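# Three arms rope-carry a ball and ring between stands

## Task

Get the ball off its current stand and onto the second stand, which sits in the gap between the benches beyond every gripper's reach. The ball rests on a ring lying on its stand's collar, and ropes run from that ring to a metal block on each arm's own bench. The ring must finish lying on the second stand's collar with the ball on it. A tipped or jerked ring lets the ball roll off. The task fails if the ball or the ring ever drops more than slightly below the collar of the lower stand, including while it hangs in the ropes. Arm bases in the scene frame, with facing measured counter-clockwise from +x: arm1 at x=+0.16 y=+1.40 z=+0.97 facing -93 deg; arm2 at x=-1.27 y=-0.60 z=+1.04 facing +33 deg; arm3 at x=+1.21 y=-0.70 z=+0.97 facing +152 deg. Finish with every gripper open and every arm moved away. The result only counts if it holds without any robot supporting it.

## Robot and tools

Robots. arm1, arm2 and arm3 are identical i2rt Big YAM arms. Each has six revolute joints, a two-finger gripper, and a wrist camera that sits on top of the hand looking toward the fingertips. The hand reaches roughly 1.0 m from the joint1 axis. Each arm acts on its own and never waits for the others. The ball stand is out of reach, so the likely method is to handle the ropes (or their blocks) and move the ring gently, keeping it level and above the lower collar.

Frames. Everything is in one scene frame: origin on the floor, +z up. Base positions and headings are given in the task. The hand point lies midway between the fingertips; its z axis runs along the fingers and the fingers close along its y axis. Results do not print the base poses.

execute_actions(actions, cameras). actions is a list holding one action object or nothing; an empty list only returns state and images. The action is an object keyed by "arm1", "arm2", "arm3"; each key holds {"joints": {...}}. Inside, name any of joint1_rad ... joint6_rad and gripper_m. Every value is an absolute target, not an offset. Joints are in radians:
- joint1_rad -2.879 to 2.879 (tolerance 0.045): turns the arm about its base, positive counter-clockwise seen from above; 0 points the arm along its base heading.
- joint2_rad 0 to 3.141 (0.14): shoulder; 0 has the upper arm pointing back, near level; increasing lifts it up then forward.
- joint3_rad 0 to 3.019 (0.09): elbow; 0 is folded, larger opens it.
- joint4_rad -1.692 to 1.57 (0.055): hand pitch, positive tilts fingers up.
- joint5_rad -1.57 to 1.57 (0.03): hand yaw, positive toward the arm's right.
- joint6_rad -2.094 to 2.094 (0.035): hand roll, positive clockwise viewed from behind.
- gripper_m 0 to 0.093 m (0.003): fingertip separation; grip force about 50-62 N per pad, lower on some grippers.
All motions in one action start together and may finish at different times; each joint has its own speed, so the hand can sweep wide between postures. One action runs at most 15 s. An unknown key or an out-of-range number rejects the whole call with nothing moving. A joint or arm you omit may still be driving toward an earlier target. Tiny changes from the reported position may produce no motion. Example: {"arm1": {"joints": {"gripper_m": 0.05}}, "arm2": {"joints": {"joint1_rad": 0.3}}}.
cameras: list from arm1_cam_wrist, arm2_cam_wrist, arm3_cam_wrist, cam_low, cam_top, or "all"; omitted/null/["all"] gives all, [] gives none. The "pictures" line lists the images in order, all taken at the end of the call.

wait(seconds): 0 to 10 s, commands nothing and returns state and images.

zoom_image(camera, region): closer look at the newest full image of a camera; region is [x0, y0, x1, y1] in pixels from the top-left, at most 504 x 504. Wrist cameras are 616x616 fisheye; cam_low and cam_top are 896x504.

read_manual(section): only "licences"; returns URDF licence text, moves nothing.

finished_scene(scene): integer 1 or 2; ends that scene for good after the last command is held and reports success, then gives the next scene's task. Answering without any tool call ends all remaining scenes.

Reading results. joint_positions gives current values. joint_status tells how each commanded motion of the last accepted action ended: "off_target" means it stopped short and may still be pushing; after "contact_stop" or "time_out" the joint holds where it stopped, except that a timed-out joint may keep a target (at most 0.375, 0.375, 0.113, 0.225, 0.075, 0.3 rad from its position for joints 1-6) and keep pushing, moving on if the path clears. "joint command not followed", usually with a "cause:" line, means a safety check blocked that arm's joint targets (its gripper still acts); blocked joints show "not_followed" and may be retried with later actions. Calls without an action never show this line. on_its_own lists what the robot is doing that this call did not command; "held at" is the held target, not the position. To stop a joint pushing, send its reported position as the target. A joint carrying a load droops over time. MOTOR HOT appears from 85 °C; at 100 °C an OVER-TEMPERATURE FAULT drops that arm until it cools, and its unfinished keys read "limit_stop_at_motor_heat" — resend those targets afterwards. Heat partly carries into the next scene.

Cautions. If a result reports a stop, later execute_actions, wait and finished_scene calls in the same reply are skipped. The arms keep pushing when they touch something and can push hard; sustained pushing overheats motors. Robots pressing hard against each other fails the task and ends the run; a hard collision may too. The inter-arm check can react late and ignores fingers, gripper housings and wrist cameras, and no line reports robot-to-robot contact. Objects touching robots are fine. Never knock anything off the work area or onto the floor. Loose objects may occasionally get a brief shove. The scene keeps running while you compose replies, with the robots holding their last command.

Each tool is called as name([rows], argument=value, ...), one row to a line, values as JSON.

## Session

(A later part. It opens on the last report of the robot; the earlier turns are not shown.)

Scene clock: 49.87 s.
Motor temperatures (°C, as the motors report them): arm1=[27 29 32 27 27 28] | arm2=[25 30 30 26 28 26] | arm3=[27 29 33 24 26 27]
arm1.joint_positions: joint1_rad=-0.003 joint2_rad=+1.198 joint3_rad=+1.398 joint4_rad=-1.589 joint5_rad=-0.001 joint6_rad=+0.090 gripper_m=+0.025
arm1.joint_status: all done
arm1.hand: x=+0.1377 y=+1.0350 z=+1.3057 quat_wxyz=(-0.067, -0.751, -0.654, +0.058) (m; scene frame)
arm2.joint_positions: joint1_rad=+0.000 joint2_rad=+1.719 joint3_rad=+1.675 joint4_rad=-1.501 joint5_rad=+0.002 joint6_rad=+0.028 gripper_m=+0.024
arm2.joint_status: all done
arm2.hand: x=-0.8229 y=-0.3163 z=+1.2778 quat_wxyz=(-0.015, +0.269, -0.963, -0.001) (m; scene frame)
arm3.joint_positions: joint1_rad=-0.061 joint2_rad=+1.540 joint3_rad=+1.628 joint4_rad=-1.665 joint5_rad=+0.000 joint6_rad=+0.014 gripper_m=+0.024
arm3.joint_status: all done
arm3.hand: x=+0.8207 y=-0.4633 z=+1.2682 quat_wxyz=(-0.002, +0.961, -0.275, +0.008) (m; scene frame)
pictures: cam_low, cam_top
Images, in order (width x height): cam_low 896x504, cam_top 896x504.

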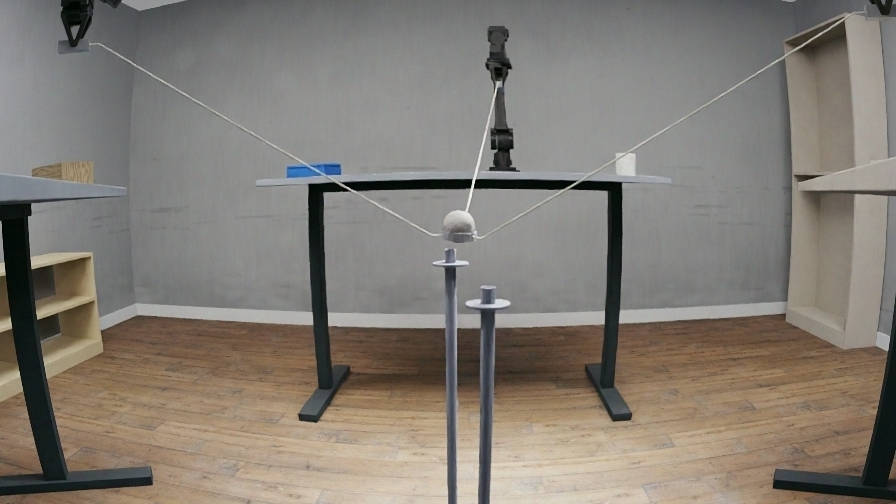

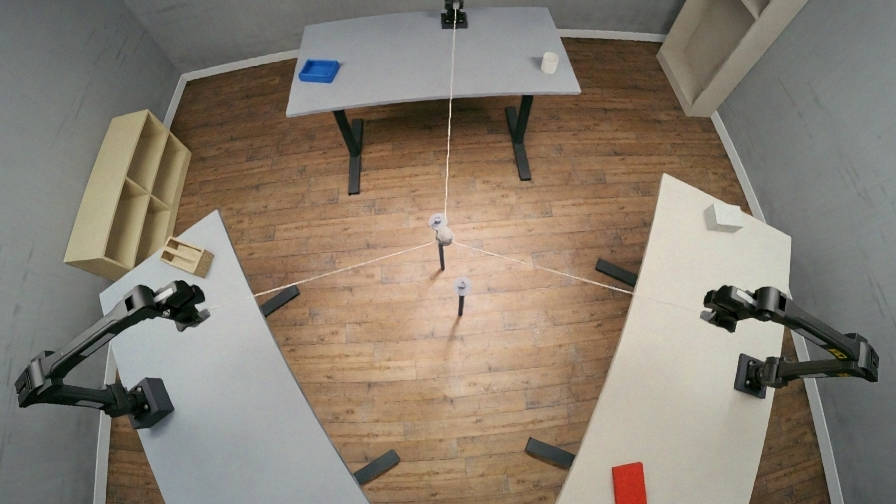

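Good. Mid.

execute_actions([
  {"arm1":{"joints":{"joint1_rad":0.07,"joint2_rad":1.342,"joint3_rad":1.62,"joint4_rad":-1.58,"joint6_rad":0.17}},"arm2":{"joints":{"joint1_rad":-0.143,"joint4_rad":-1.577,"joint6_rad":-0.14}},"arm3":{"joints":{"joint1_rad":0.055,"joint2_rad":1.39,"joint3_rad":1.474,"joint6_rad":0.155}}},
], cameras=["cam_low","cam_top"])

Scene clock: 52.00 s.
Motor temperatures (°C, as the motors report them): arm1=[27 29 32 27 27 28] | arm2=[25 30 30 26 28 26] | arm3=[27 29 33 24 26 27]
arm1.joint_positions: joint1_rad=+0.062 joint2_rad=+1.368 joint3_rad=+1.558 joint4_rad=-1.573 joint5_rad=-0.001 joint6_rad=+0.160 gripper_m=+0.025
arm1.joint_status: all done
arm1.hand: x=+0.1625 y=+0.9677 z=+1.3091 quat_wxyz=(-0.073, -0.752, -0.652, +0.055) (m; scene frame)
arm2.joint_positions: joint1_rad=-0.143 joint2_rad=+1.719 joint3_rad=+1.675 joint4_rad=-1.553 joint5_rad=+0.001 joint6_rad=-0.121 gripper_m=+0.024
arm2.joint_status: all done
arm2.hand: x=-0.7981 y=-0.3886 z=+1.2780 quat_wxyz=(+0.011, +0.272, -0.962, +0.004) (m; scene frame)
arm3.joint_positions: joint1_rad=+0.059 joint2_rad=+1.390 joint3_rad=+1.473 joint4_rad=-1.665 joint5_rad=+0.000 joint6_rad=+0.139 gripper_m=+0.024
arm3.joint_status: all done
arm3.hand: x=+0.8485 y=-0.5362 z=+1.2705 quat_wxyz=(-0.002, +0.961, -0.278, +0.011) (m; scene frame)
pictures: cam_low, cam_top
Images, in order (width x height): cam_low 896x504, cam_top 896x504.

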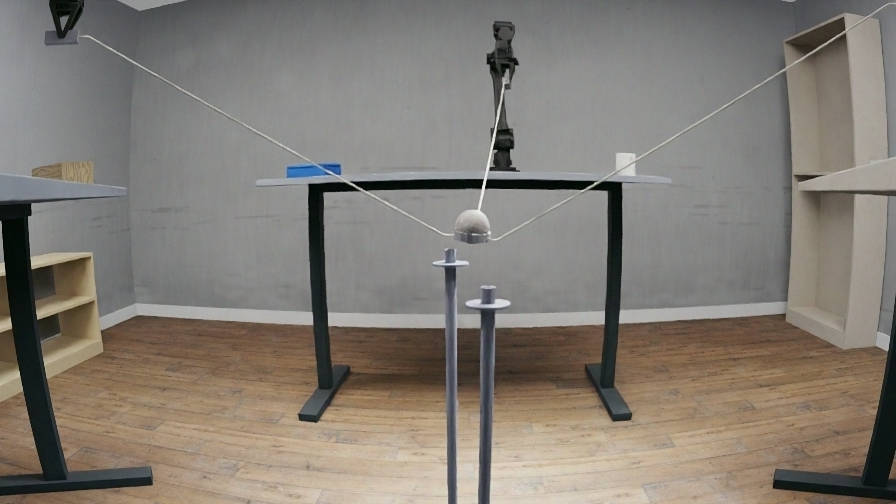

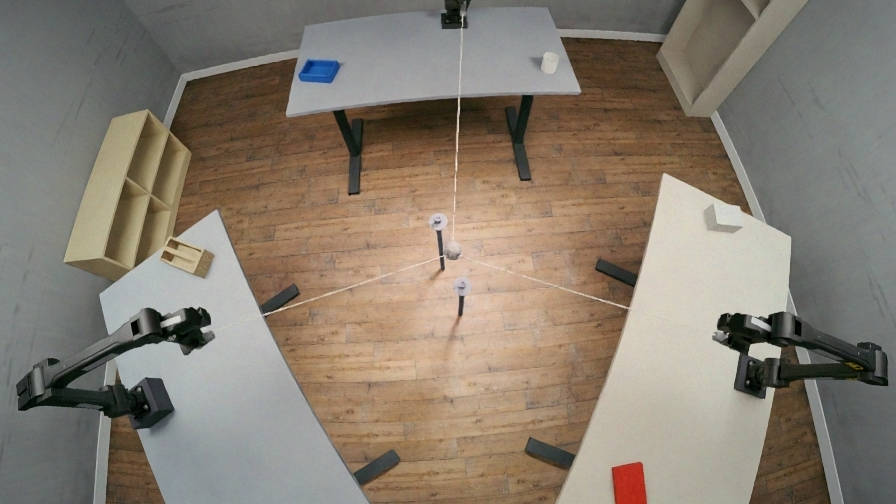

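execute_actions([
  {"arm1":{"joints":{"joint1_rad":0.1,"joint2_rad":1.497,"joint3_rad":1.744,"joint4_rad":-1.54,"joint6_rad":0.2}},"arm2":{"joints":{"joint1_rad":-0.268,"joint2_rad":1.765,"joint4_rad":-1.633,"joint6_rad":-0.265}},"arm3":{"joints":{"joint1_rad":0.197,"joint2_rad":1.325,"joint3_rad":1.361,"joint6_rad":0.3}}},
], cameras=["cam_low"])

execute_actions([
  {"arm1":{"joints":{"joint1_rad":0.12,"joint2_rad":1.652,"joint3_rad":1.87,"joint4_rad":-1.503}},"arm2":{"joints":{"joint1_rad":-0.393,"joint2_rad":1.805,"joint4_rad":-1.653,"joint6_rad":-0.39}},"arm3":{"joints":{"joint1_rad":0.363,"joint2_rad":1.285,"joint3_rad":1.273,"joint6_rad":0.465}}},
], cameras=[])

wait(seconds=2)

Scene clock: 56.67 s.
Motor temperatures (°C, as the motors report them): arm1=[27 29 33 27 27 28] | arm2=[25 30 30 26 28 26] | arm3=[27 29 33 24 26 27]
arm1.joint_positions: joint1_rad=+0.087 joint2_rad=+1.524 joint3_rad=+1.690 joint4_rad=-1.537 joint5_rad=-0.001 joint6_rad=+0.190 gripper_m=+0.025
arm1.joint_status: all done
arm1.hand: x=+0.1762 y=+0.9035 z=+1.2972 quat_wxyz=(-0.079, -0.754, -0.650, +0.057) (m; scene frame)
arm2.joint_positions: joint1_rad=-0.268 joint2_rad=+1.774 joint3_rad=+1.675 joint4_rad=-1.606 joint5_rad=+0.000 joint6_rad=-0.247 gripper_m=+0.024
arm2.joint_status: all done
arm2.hand: x=-0.7825 y=-0.4513 z=+1.2519 quat_wxyz=(+0.065, +0.271, -0.960, +0.003) (m; scene frame)
arm3.joint_positions: joint1_rad=+0.201 joint2_rad=+1.345 joint3_rad=+1.360 joint4_rad=-1.665 joint5_rad=+0.001 joint6_rad=+0.284 gripper_m=+0.024
arm3.joint_status: all done
arm3.hand: x=+0.8605 y=-0.5981 z=+1.2448 quat_wxyz=(-0.003, +0.959, -0.279, +0.045) (m; scene frame)
pictures: cam_low
Images, in order (width x height): cam_low 896x504.

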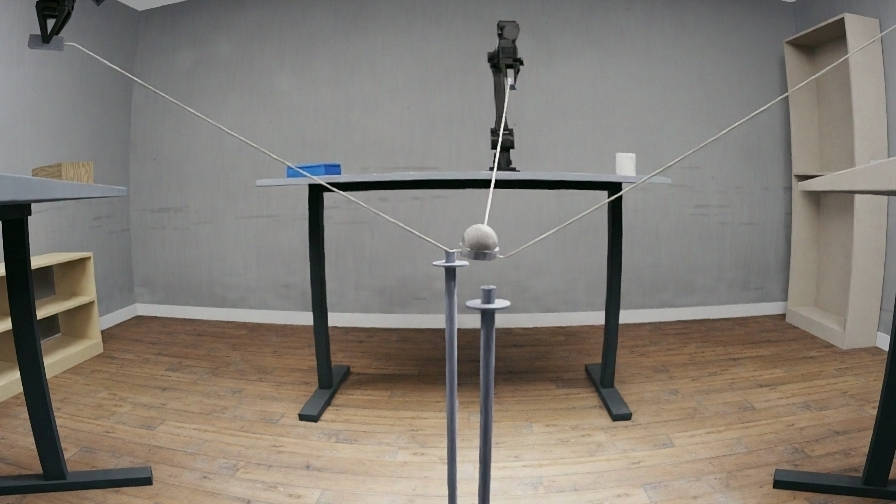

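Scene clock: 57.80 s.
Motor temperatures (°C, as the motors report them): arm1=[27 29 33 27 27 28] | arm2=[25 30 30 26 28 26] | arm3=[27 29 33 24 26 27]
arm1.joint_positions: joint1_rad=+0.106 joint2_rad=+1.681 joint3_rad=+1.815 joint4_rad=-1.499 joint5_rad=-0.001 joint6_rad=+0.190 gripper_m=+0.025
arm1.joint_status: all done
arm1.hand: x=+0.1895 y=+0.8421 z=+1.2732 quat_wxyz=(-0.083, -0.748, -0.656, +0.058) (m; scene frame)
arm2.joint_positions: joint1_rad=-0.391 joint2_rad=+1.808 joint3_rad=+1.675 joint4_rad=-1.626 joint5_rad=-0.001 joint6_rad=-0.371 gripper_m=+0.024
arm2.joint_status: all done
arm2.hand: x=-0.7699 y=-0.5130 z=+1.2363 quat_wxyz=(+0.091, +0.271, -0.958, -0.008) (m; scene frame)
arm3.joint_positions: joint1_rad=+0.366 joint2_rad=+1.300 joint3_rad=+1.272 joint4_rad=-1.665 joint5_rad=+0.002 joint6_rad=+0.448 gripper_m=+0.024
arm3.joint_status: all done
arm3.hand: x=+0.8764 y=-0.6603 z=+1.2283 quat_wxyz=(-0.014, +0.958, -0.278, +0.065) (m; scene frame)
pictures: none
No camera images: the call's "cameras" was empty. Leave "cameras" out to get every camera's image.

Scene clock: 59.80 s.
Motor temperatures (°C, as the motors report them): arm1=[27 29 34 27 27 28] | arm2=[25 30 30 26 28 26] | arm3=[27 29 33 24 26 27]
arm1.joint_positions: joint1_rad=+0.106 joint2_rad=+1.681 joint3_rad=+1.815 joint4_rad=-1.499 joint5_rad=-0.001 joint6_rad=+0.190 gripper_m=+0.025
arm1.joint_status: all done
arm1.hand: x=+0.1895 y=+0.8421 z=+1.2732 quat_wxyz=(-0.083, -0.748, -0.656, +0.058) (m; scene frame)
arm2.joint_positions: joint1_rad=-0.391 joint2_rad=+1.808 joint3_rad=+1.675 joint4_rad=-1.626 joint5_rad=-0.001 joint6_rad=-0.372 gripper_m=+0.024
arm2.joint_status: all done
arm2.hand: x=-0.7699 y=-0.5130 z=+1.2363 quat_wxyz=(+0.091, +0.271, -0.958, -0.008) (m; scene frame)
arm3.joint_positions: joint1_rad=+0.366 joint2_rad=+1.300 joint3_rad=+1.272 joint4_rad=-1.665 joint5_rad=+0.002 joint6_rad=+0.448 gripper_m=+0.024
arm3.joint_status: all done
arm3.hand: x=+0.8764 y=-0.6603 z=+1.2283 quat_wxyz=(-0.014, +0.958, -0.278, +0.065) (m; scene frame)
wait: 2.00 s; at rest by 0.27 s
pictures: arm1_cam_wrist, arm2_cam_wrist, arm3_cam_wrist, cam_low, cam_top
Images, in order (width x height): arm1_cam_wrist 616x616, arm2_cam_wrist 616x616, arm3_cam_wrist 616x616, cam_low 896x504, cam_top 896x504.

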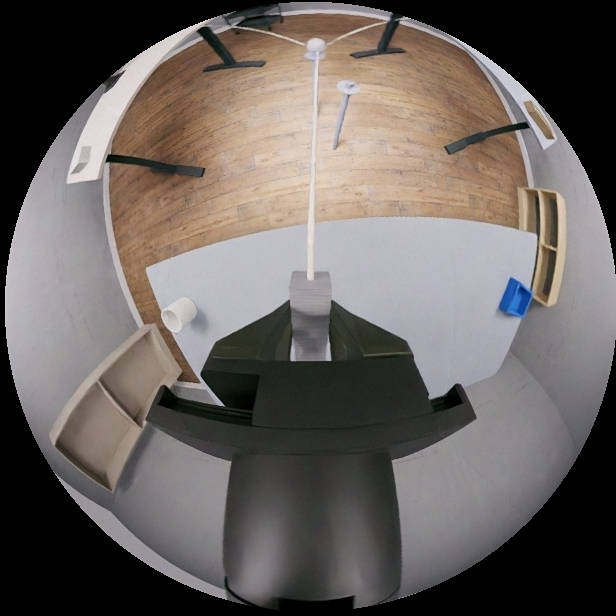

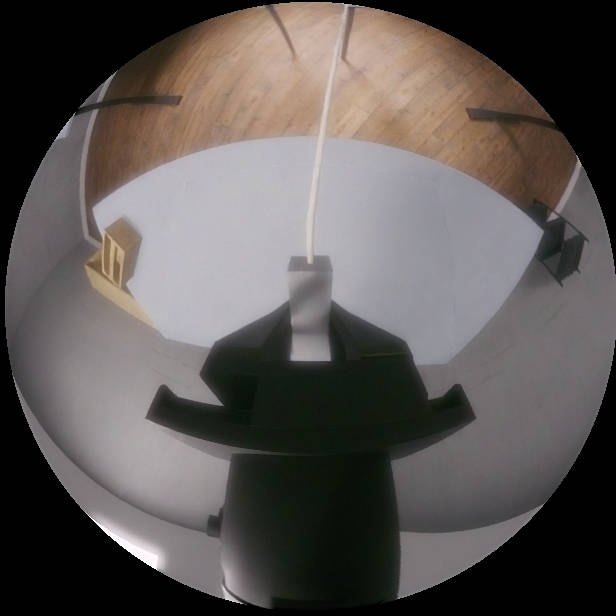

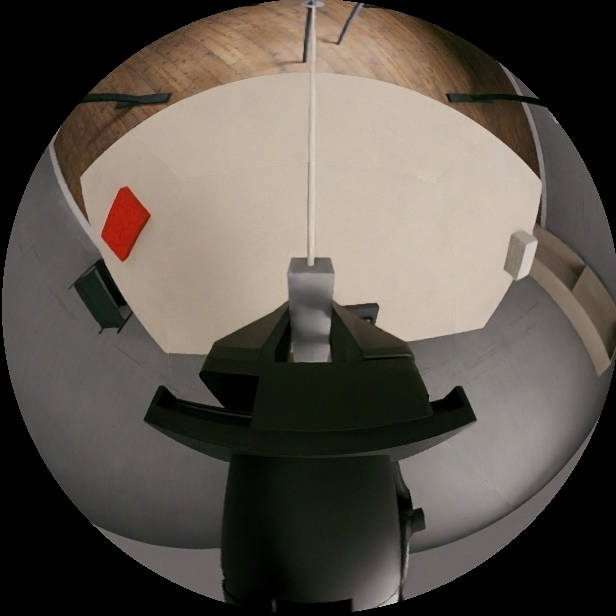

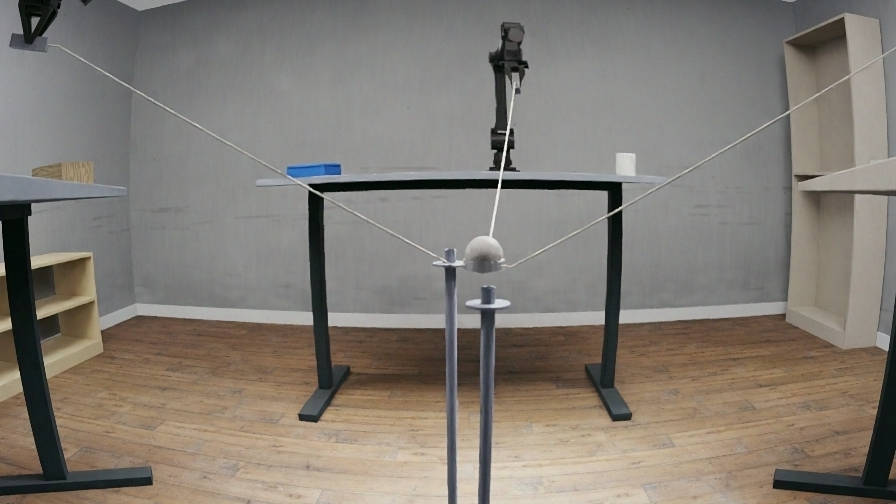

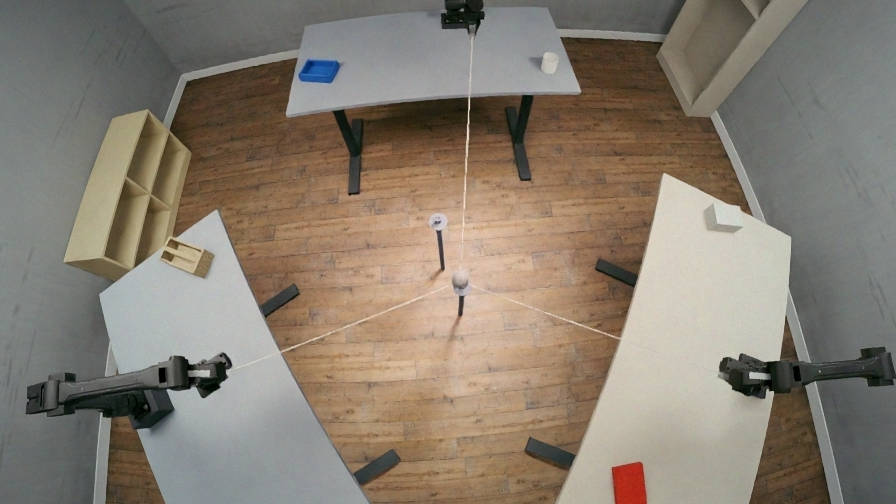

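zoom_image(camera="cam_top", region=[390, 190, 510, 310])

zoom_image(camera="cam_low", region=[380, 190, 540, 320])

Region (390, 190, 510, 310) of cam_top's 896x504 image, scaled by 4.200, with more detail than that image has.

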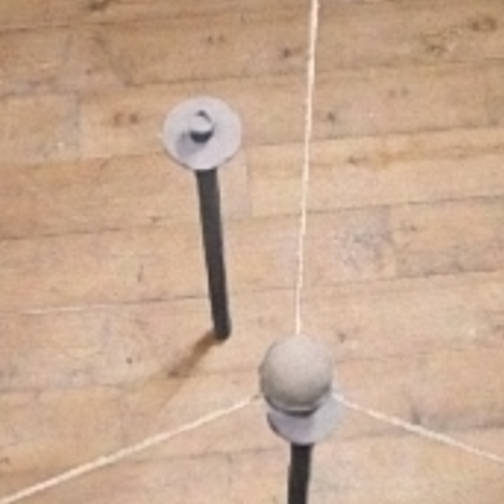

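Region (380, 190, 540, 320) of cam_low's 896x504 image, scaled by 3.150, with more detail than that image has; it fills the top 410 rows of this view, and the rest is white.

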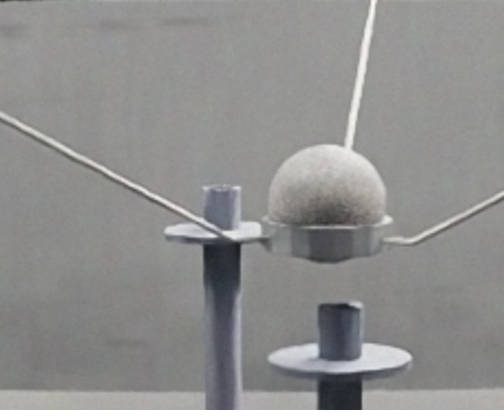

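execute_actions([
  {"arm1":{"joints":{"joint4_rad":-1.435}},"arm2":{"joints":{"joint4_rad":-1.56}}},
], cameras=[])

wait(seconds=2)

zoom_image(camera="cam_top", region=[390, 190, 510, 310])

zoom_image(camera="cam_low", region=[380, 190, 540, 320])

Scene clock: 63.07 s.
Motor temperatures (°C, as the motors report them): arm1=[27 29 34 27 27 28] | arm2=[25 30 30 26 28 26] | arm3=[27 29 33 24 26 27]
arm1.joint_positions: joint1_rad=+0.106 joint2_rad=+1.681 joint3_rad=+1.815 joint4_rad=-1.439 joint5_rad=-0.001 joint6_rad=+0.190 gripper_m=+0.025
arm1.joint_status: all done
arm1.hand: x=+0.1903 y=+0.8277 z=+1.2766 quat_wxyz=(-0.106, -0.745, -0.654, +0.076) (m; scene frame)
arm2.joint_positions: joint1_rad=-0.391 joint2_rad=+1.808 joint3_rad=+1.675 joint4_rad=-1.562 joint5_rad=-0.001 joint6_rad=-0.372 gripper_m=+0.024
arm2.joint_status: all done
arm2.hand: x=-0.7546 y=-0.5102 z=+1.2339 quat_wxyz=(+0.060, +0.272, -0.960, -0.005) (m; scene frame)
arm3.joint_positions: joint1_rad=+0.366 joint2_rad=+1.300 joint3_rad=+1.272 joint4_rad=-1.665 joint5_rad=+0.002 joint6_rad=+0.448 gripper_m=+0.024
arm3.joint_status: not commanded
arm3.hand: x=+0.8764 y=-0.6603 z=+1.2283 quat_wxyz=(-0.014, +0.958, -0.278, +0.065) (m; scene frame)
pictures: none
No camera images: the call's "cameras" was empty. Leave "cameras" out to get every camera's image.

Scene clock: 65.07 s.
Motor temperatures (°C, as the motors report them): arm1=[27 30 34 27 27 28] | arm2=[25 30 30 26 28 26] | arm3=[27 29 33 24 26 27]
arm1.joint_positions: joint1_rad=+0.106 joint2_rad=+1.681 joint3_rad=+1.815 joint4_rad=-1.439 joint5_rad=-0.001 joint6_rad=+0.190 gripper_m=+0.025
arm1.joint_status: all done
arm1.hand: x=+0.1903 y=+0.8277 z=+1.2766 quat_wxyz=(-0.106, -0.745, -0.654, +0.076) (m; scene frame)
arm2.joint_positions: joint1_rad=-0.391 joint2_rad=+1.808 joint3_rad=+1.675 joint4_rad=-1.562 joint5_rad=-0.001 joint6_rad=-0.372 gripper_m=+0.024
arm2.joint_status: all done
arm2.hand: x=-0.7546 y=-0.5102 z=+1.2339 quat_wxyz=(+0.060, +0.272, -0.960, -0.005) (m; scene frame)
arm3.joint_positions: joint1_rad=+0.366 joint2_rad=+1.300 joint3_rad=+1.272 joint4_rad=-1.665 joint5_rad=+0.002 joint6_rad=+0.448 gripper_m=+0.024
arm3.joint_status: not commanded
arm3.hand: x=+0.8764 y=-0.6603 z=+1.2283 quat_wxyz=(-0.014, +0.958, -0.278, +0.065) (m; scene frame)
wait: 2.00 s; at rest by 0.27 s
pictures: arm1_cam_wrist, arm2_cam_wrist, arm3_cam_wrist, cam_low, cam_top
Images, in order (width x height): arm1_cam_wrist 616x616, arm2_cam_wrist 616x616, arm3_cam_wrist 616x616, cam_low 896x504, cam_top 896x504.

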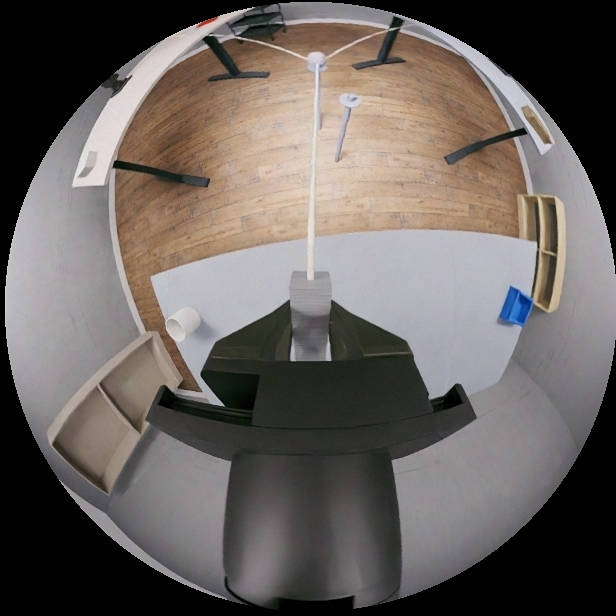

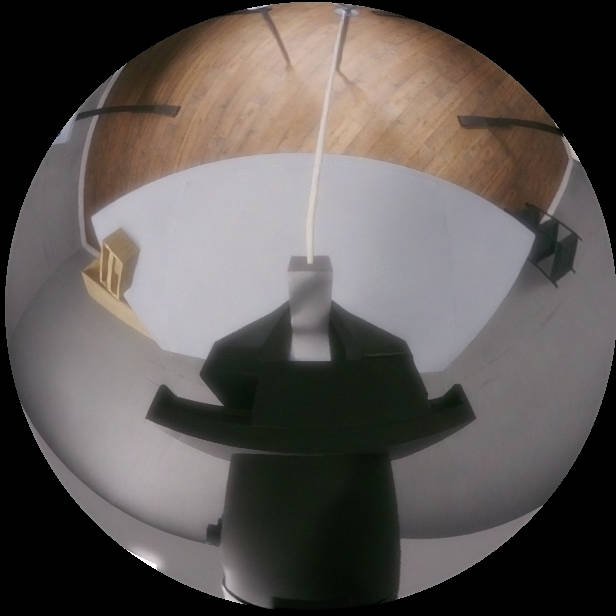

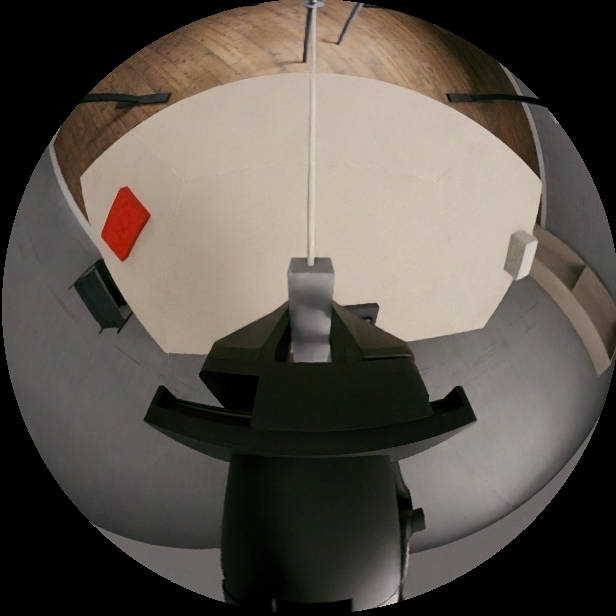

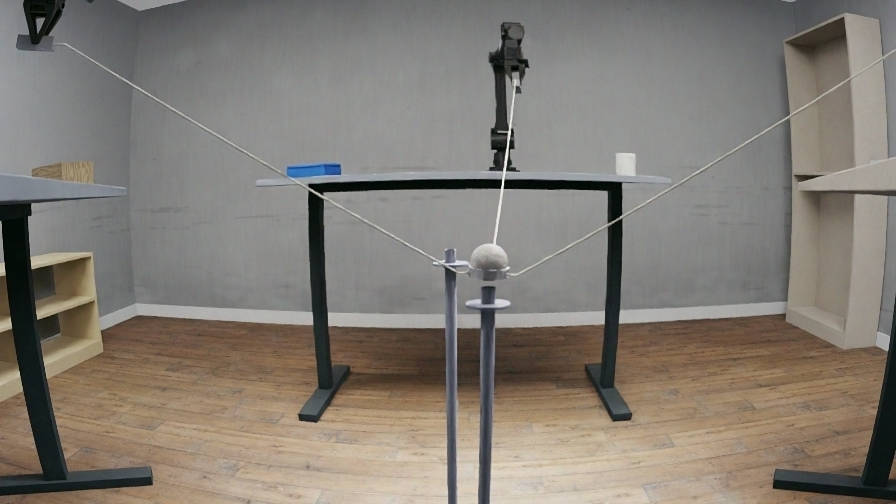

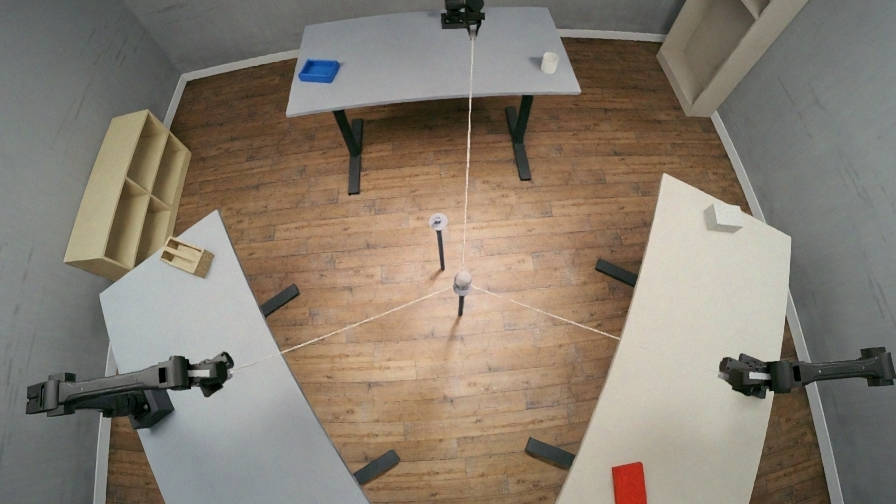

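Region (390, 190, 510, 310) of cam_top's 896x504 image, scaled by 4.200, with more detail than that image has.

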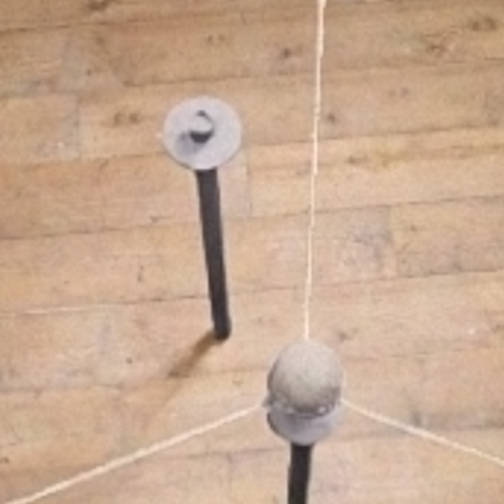

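Region (380, 190, 540, 320) of cam_low's 896x504 image, scaled by 3.150, with more detail than that image has; it fills the top 410 rows of this view, and the rest is white.

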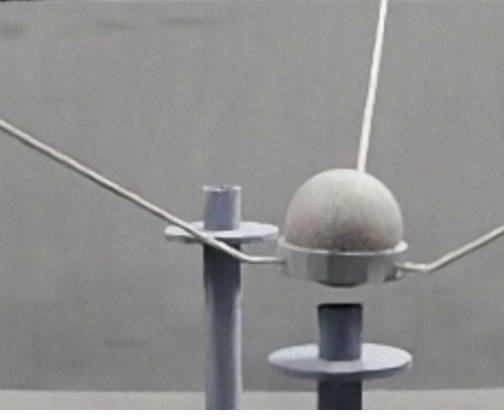

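execute_actions([
  {"arm1":{"joints":{"joint4_rad":-1.375}}},
], cameras=[])

wait(seconds=2)

zoom_image(camera="cam_top", region=[390, 190, 510, 310])

zoom_image(camera="cam_low", region=[380, 190, 540, 320])

Scene clock: 67.70 s.
Motor temperatures (°C, as the motors report them): arm1=[27 30 34 27 27 28] | arm2=[25 30 30 26 28 26] | arm3=[27 29 33 24 26 27]
arm1.joint_positions: joint1_rad=+0.106 joint2_rad=+1.681 joint3_rad=+1.815 joint4_rad=-1.381 joint5_rad=-0.001 joint6_rad=+0.190 gripper_m=+0.025
arm1.joint_status: all done
arm1.hand: x=+0.1911 y=+0.8140 z=+1.2807 quat_wxyz=(-0.129, -0.742, -0.651, +0.094) (m; scene frame)
arm2.joint_positions: joint1_rad=-0.391 joint2_rad=+1.808 joint3_rad=+1.675 joint4_rad=-1.562 joint5_rad=-0.001 joint6_rad=-0.372 gripper_m=+0.024
arm2.joint_status: not commanded
arm2.hand: x=-0.7546 y=-0.5102 z=+1.2339 quat_wxyz=(+0.060, +0.272, -0.960, -0.005) (m; scene frame)
arm3.joint_positions: joint1_rad=+0.366 joint2_rad=+1.300 joint3_rad=+1.272 joint4_rad=-1.665 joint5_rad=+0.002 joint6_rad=+0.448 gripper_m=+0.024
arm3.joint_status: not commanded
arm3.hand: x=+0.8764 y=-0.6603 z=+1.2283 quat_wxyz=(-0.014, +0.958, -0.278, +0.065) (m; scene frame)
pictures: none
No camera images: the call's "cameras" was empty. Leave "cameras" out to get every camera's image.

Scene clock: 69.70 s.
Motor temperatures (°C, as the motors report them): arm1=[27 30 34 27 27 28] | arm2=[25 30 30 26 28 26] | arm3=[27 29 33 24 26 27]
arm1.joint_positions: joint1_rad=+0.106 joint2_rad=+1.681 joint3_rad=+1.815 joint4_rad=-1.381 joint5_rad=-0.001 joint6_rad=+0.190 gripper_m=+0.025
arm1.joint_status: all done
arm1.hand: x=+0.1911 y=+0.8140 z=+1.2807 quat_wxyz=(-0.129, -0.742, -0.651, +0.094) (m; scene frame)
arm2.joint_positions: joint1_rad=-0.391 joint2_rad=+1.808 joint3_rad=+1.675 joint4_rad=-1.562 joint5_rad=-0.001 joint6_rad=-0.372 gripper_m=+0.024
arm2.joint_status: not commanded
arm2.hand: x=-0.7546 y=-0.5102 z=+1.2339 quat_wxyz=(+0.060, +0.272, -0.960, -0.005) (m; scene frame)
arm3.joint_positions: joint1_rad=+0.366 joint2_rad=+1.300 joint3_rad=+1.272 joint4_rad=-1.665 joint5_rad=+0.002 joint6_rad=+0.448 gripper_m=+0.024
arm3.joint_status: not commanded
arm3.hand: x=+0.8764 y=-0.6603 z=+1.2283 quat_wxyz=(-0.014, +0.958, -0.278, +0.065) (m; scene frame)
wait: 2.00 s; at rest by 0.27 s
pictures: arm1_cam_wrist, arm2_cam_wrist, arm3_cam_wrist, cam_low, cam_top
Images, in order (width x height): arm1_cam_wrist 616x616, arm2_cam_wrist 616x616, arm3_cam_wrist 616x616, cam_low 896x504, cam_top 896x504.

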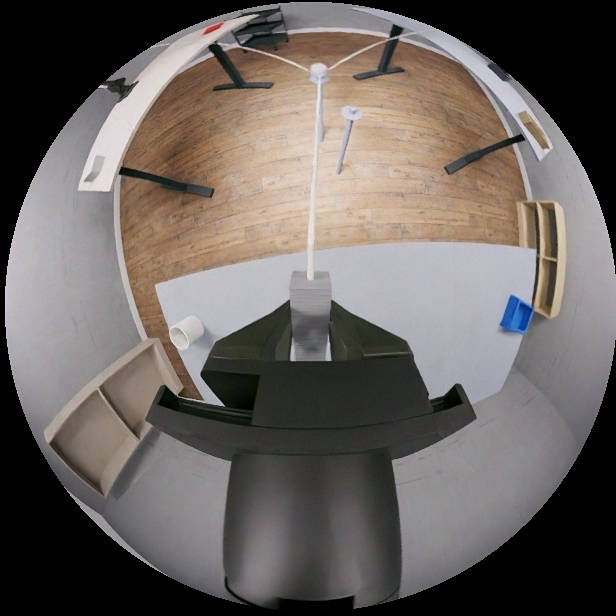

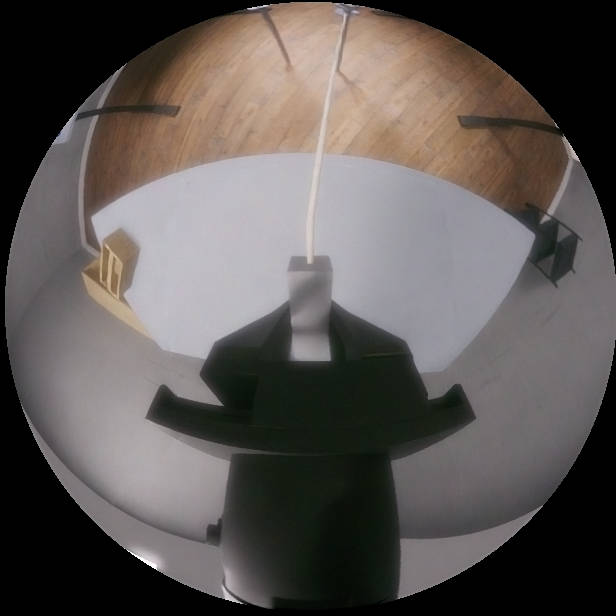

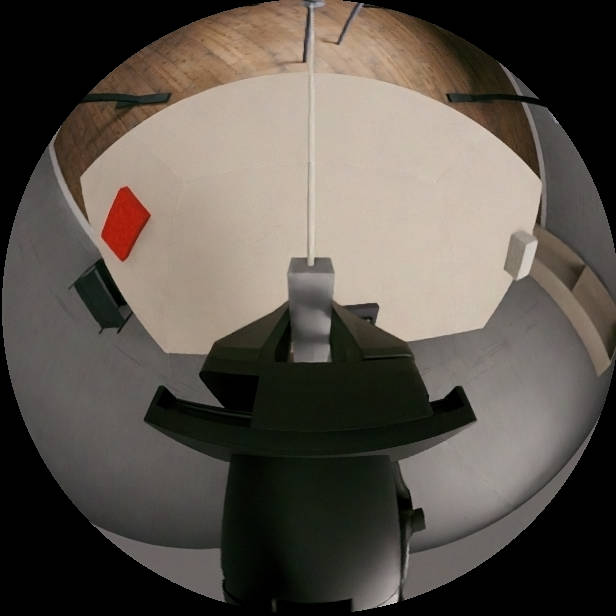

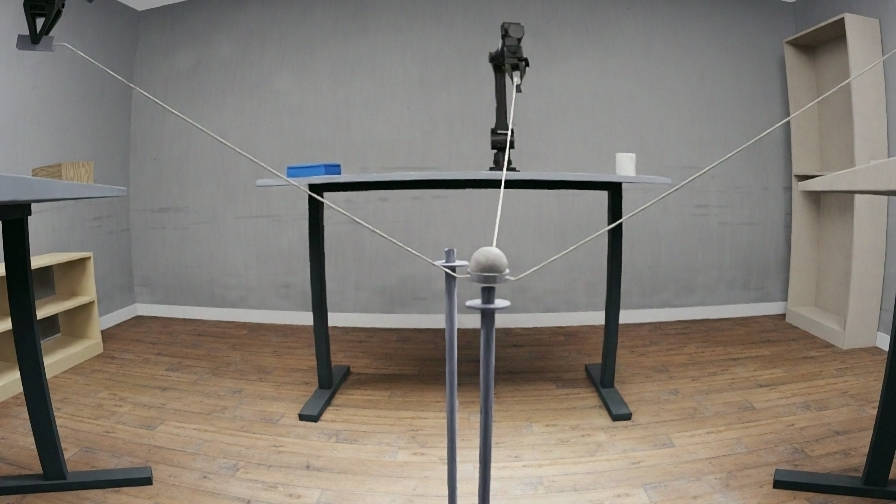

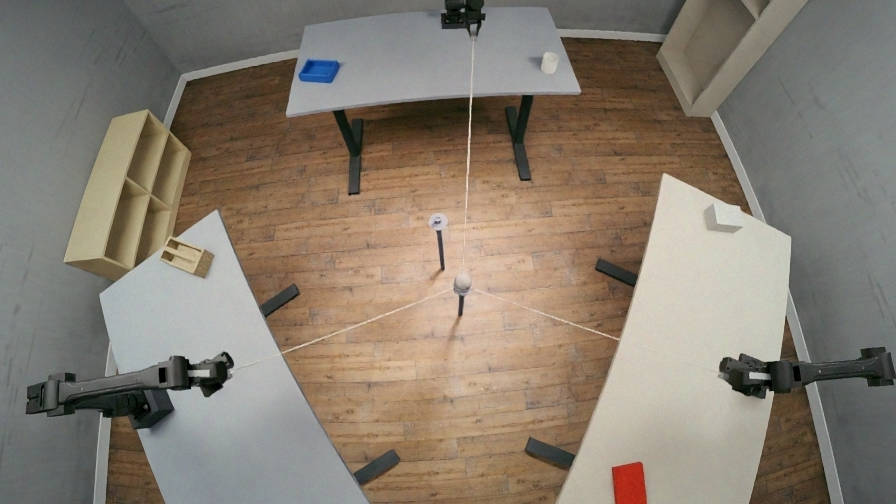

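Region (390, 190, 510, 310) of cam_top's 896x504 image, scaled by 4.200, with more detail than that image has.

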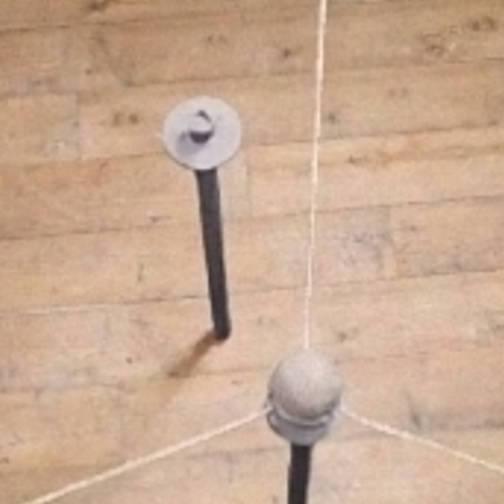

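Region (380, 190, 540, 320) of cam_low's 896x504 image, scaled by 3.150, with more detail than that image has; it fills the top 410 rows of this view, and the rest is white.

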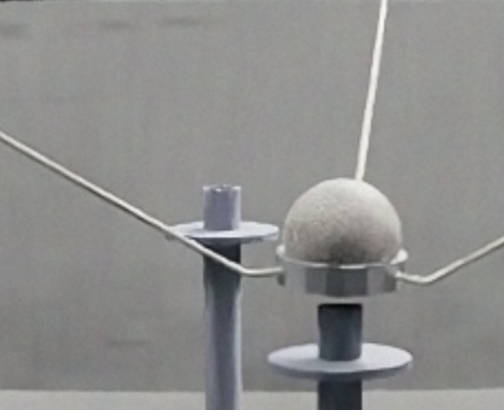

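execute_actions([
  {"arm1":{"joints":{"joint4_rad":-1.298}},"arm2":{"joints":{"joint4_rad":-1.51}},"arm3":{"joints":{"joint4_rad":-1.604}}},
], cameras=["cam_low","cam_top"])

zoom_image(camera="cam_top", region=[390, 190, 510, 310])

zoom_image(camera="cam_low", region=[380, 190, 540, 320])

Scene clock: 72.67 s.
Motor temperatures (°C, as the motors report them): arm1=[27 30 35 27 27 28] | arm2=[25 30 31 26 28 26] | arm3=[27 29 33 24 26 27]
arm1.joint_positions: joint1_rad=+0.106 joint2_rad=+1.680 joint3_rad=+1.815 joint4_rad=-1.309 joint5_rad=-0.001 joint6_rad=+0.190 gripper_m=+0.025
arm1.joint_status: all done
arm1.hand: x=+0.1921 y=+0.7977 z=+1.2870 quat_wxyz=(-0.157, -0.737, -0.647, +0.116) (m; scene frame)
arm2.joint_positions: joint1_rad=-0.391 joint2_rad=+1.808 joint3_rad=+1.675 joint4_rad=-1.518 joint5_rad=-0.001 joint6_rad=-0.372 gripper_m=+0.024
arm2.joint_status: all done
arm2.hand: x=-0.7438 y=-0.5083 z=+1.2328 quat_wxyz=(+0.037, +0.273, -0.961, -0.003) (m; scene frame)
arm3.joint_positions: joint1_rad=+0.366 joint2_rad=+1.300 joint3_rad=+1.272 joint4_rad=-1.611 joint5_rad=+0.002 joint6_rad=+0.448 gripper_m=+0.024
arm3.joint_status: all done
arm3.hand: x=+0.8635 y=-0.6587 z=+1.2269 quat_wxyz=(-0.009, +0.960, -0.279, +0.039) (m; scene frame)
pictures: cam_low, cam_top
Images, in order (width x height): cam_low 896x504, cam_top 896x504.

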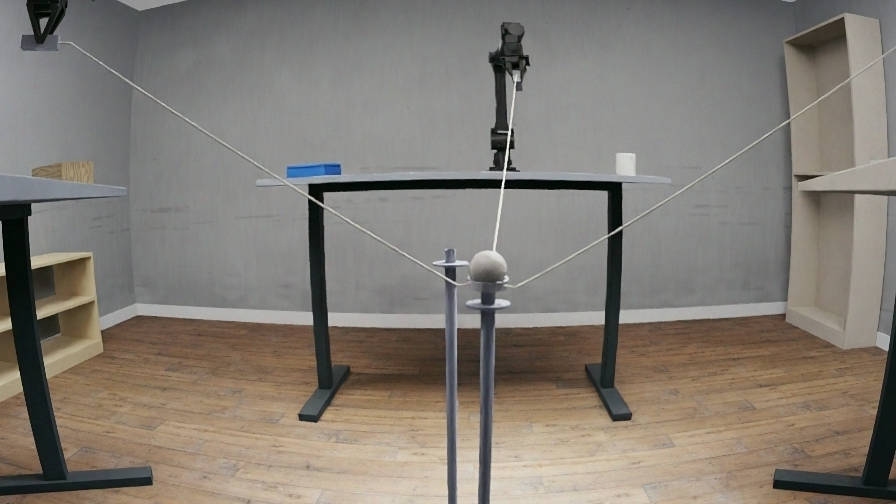

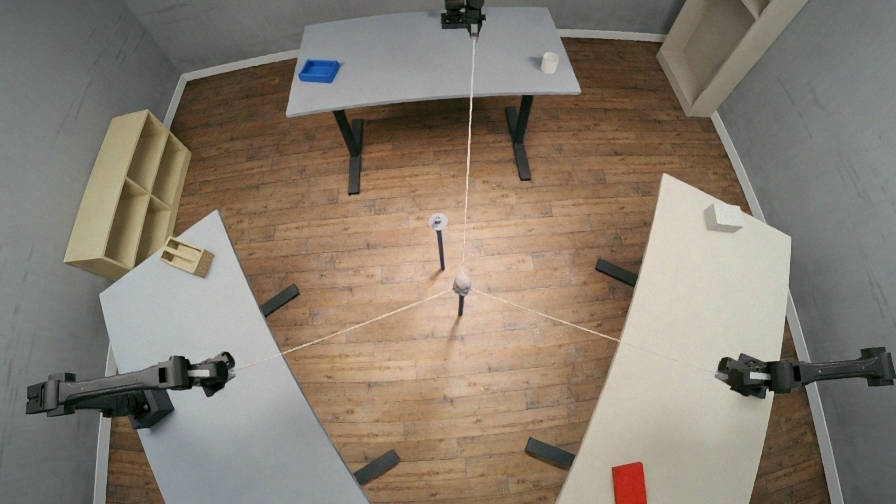

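Region (390, 190, 510, 310) of cam_top's 896x504 image, scaled by 4.200, with more detail than that image has.

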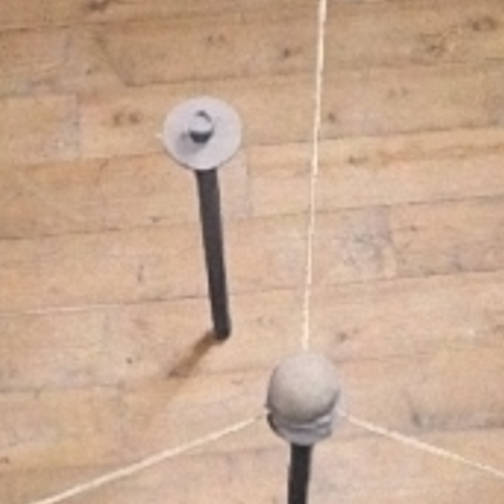

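Region (380, 190, 540, 320) of cam_low's 896x504 image, scaled by 3.150, with more detail than that image has; it fills the top 410 rows of this view, and the rest is white.

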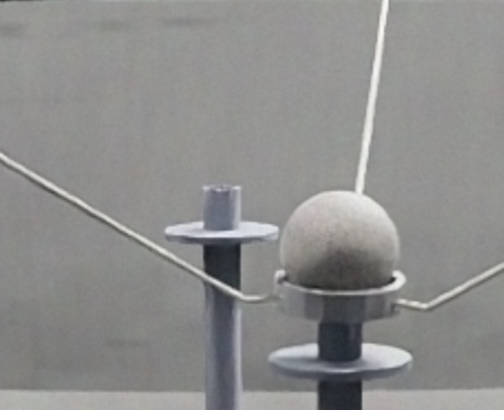

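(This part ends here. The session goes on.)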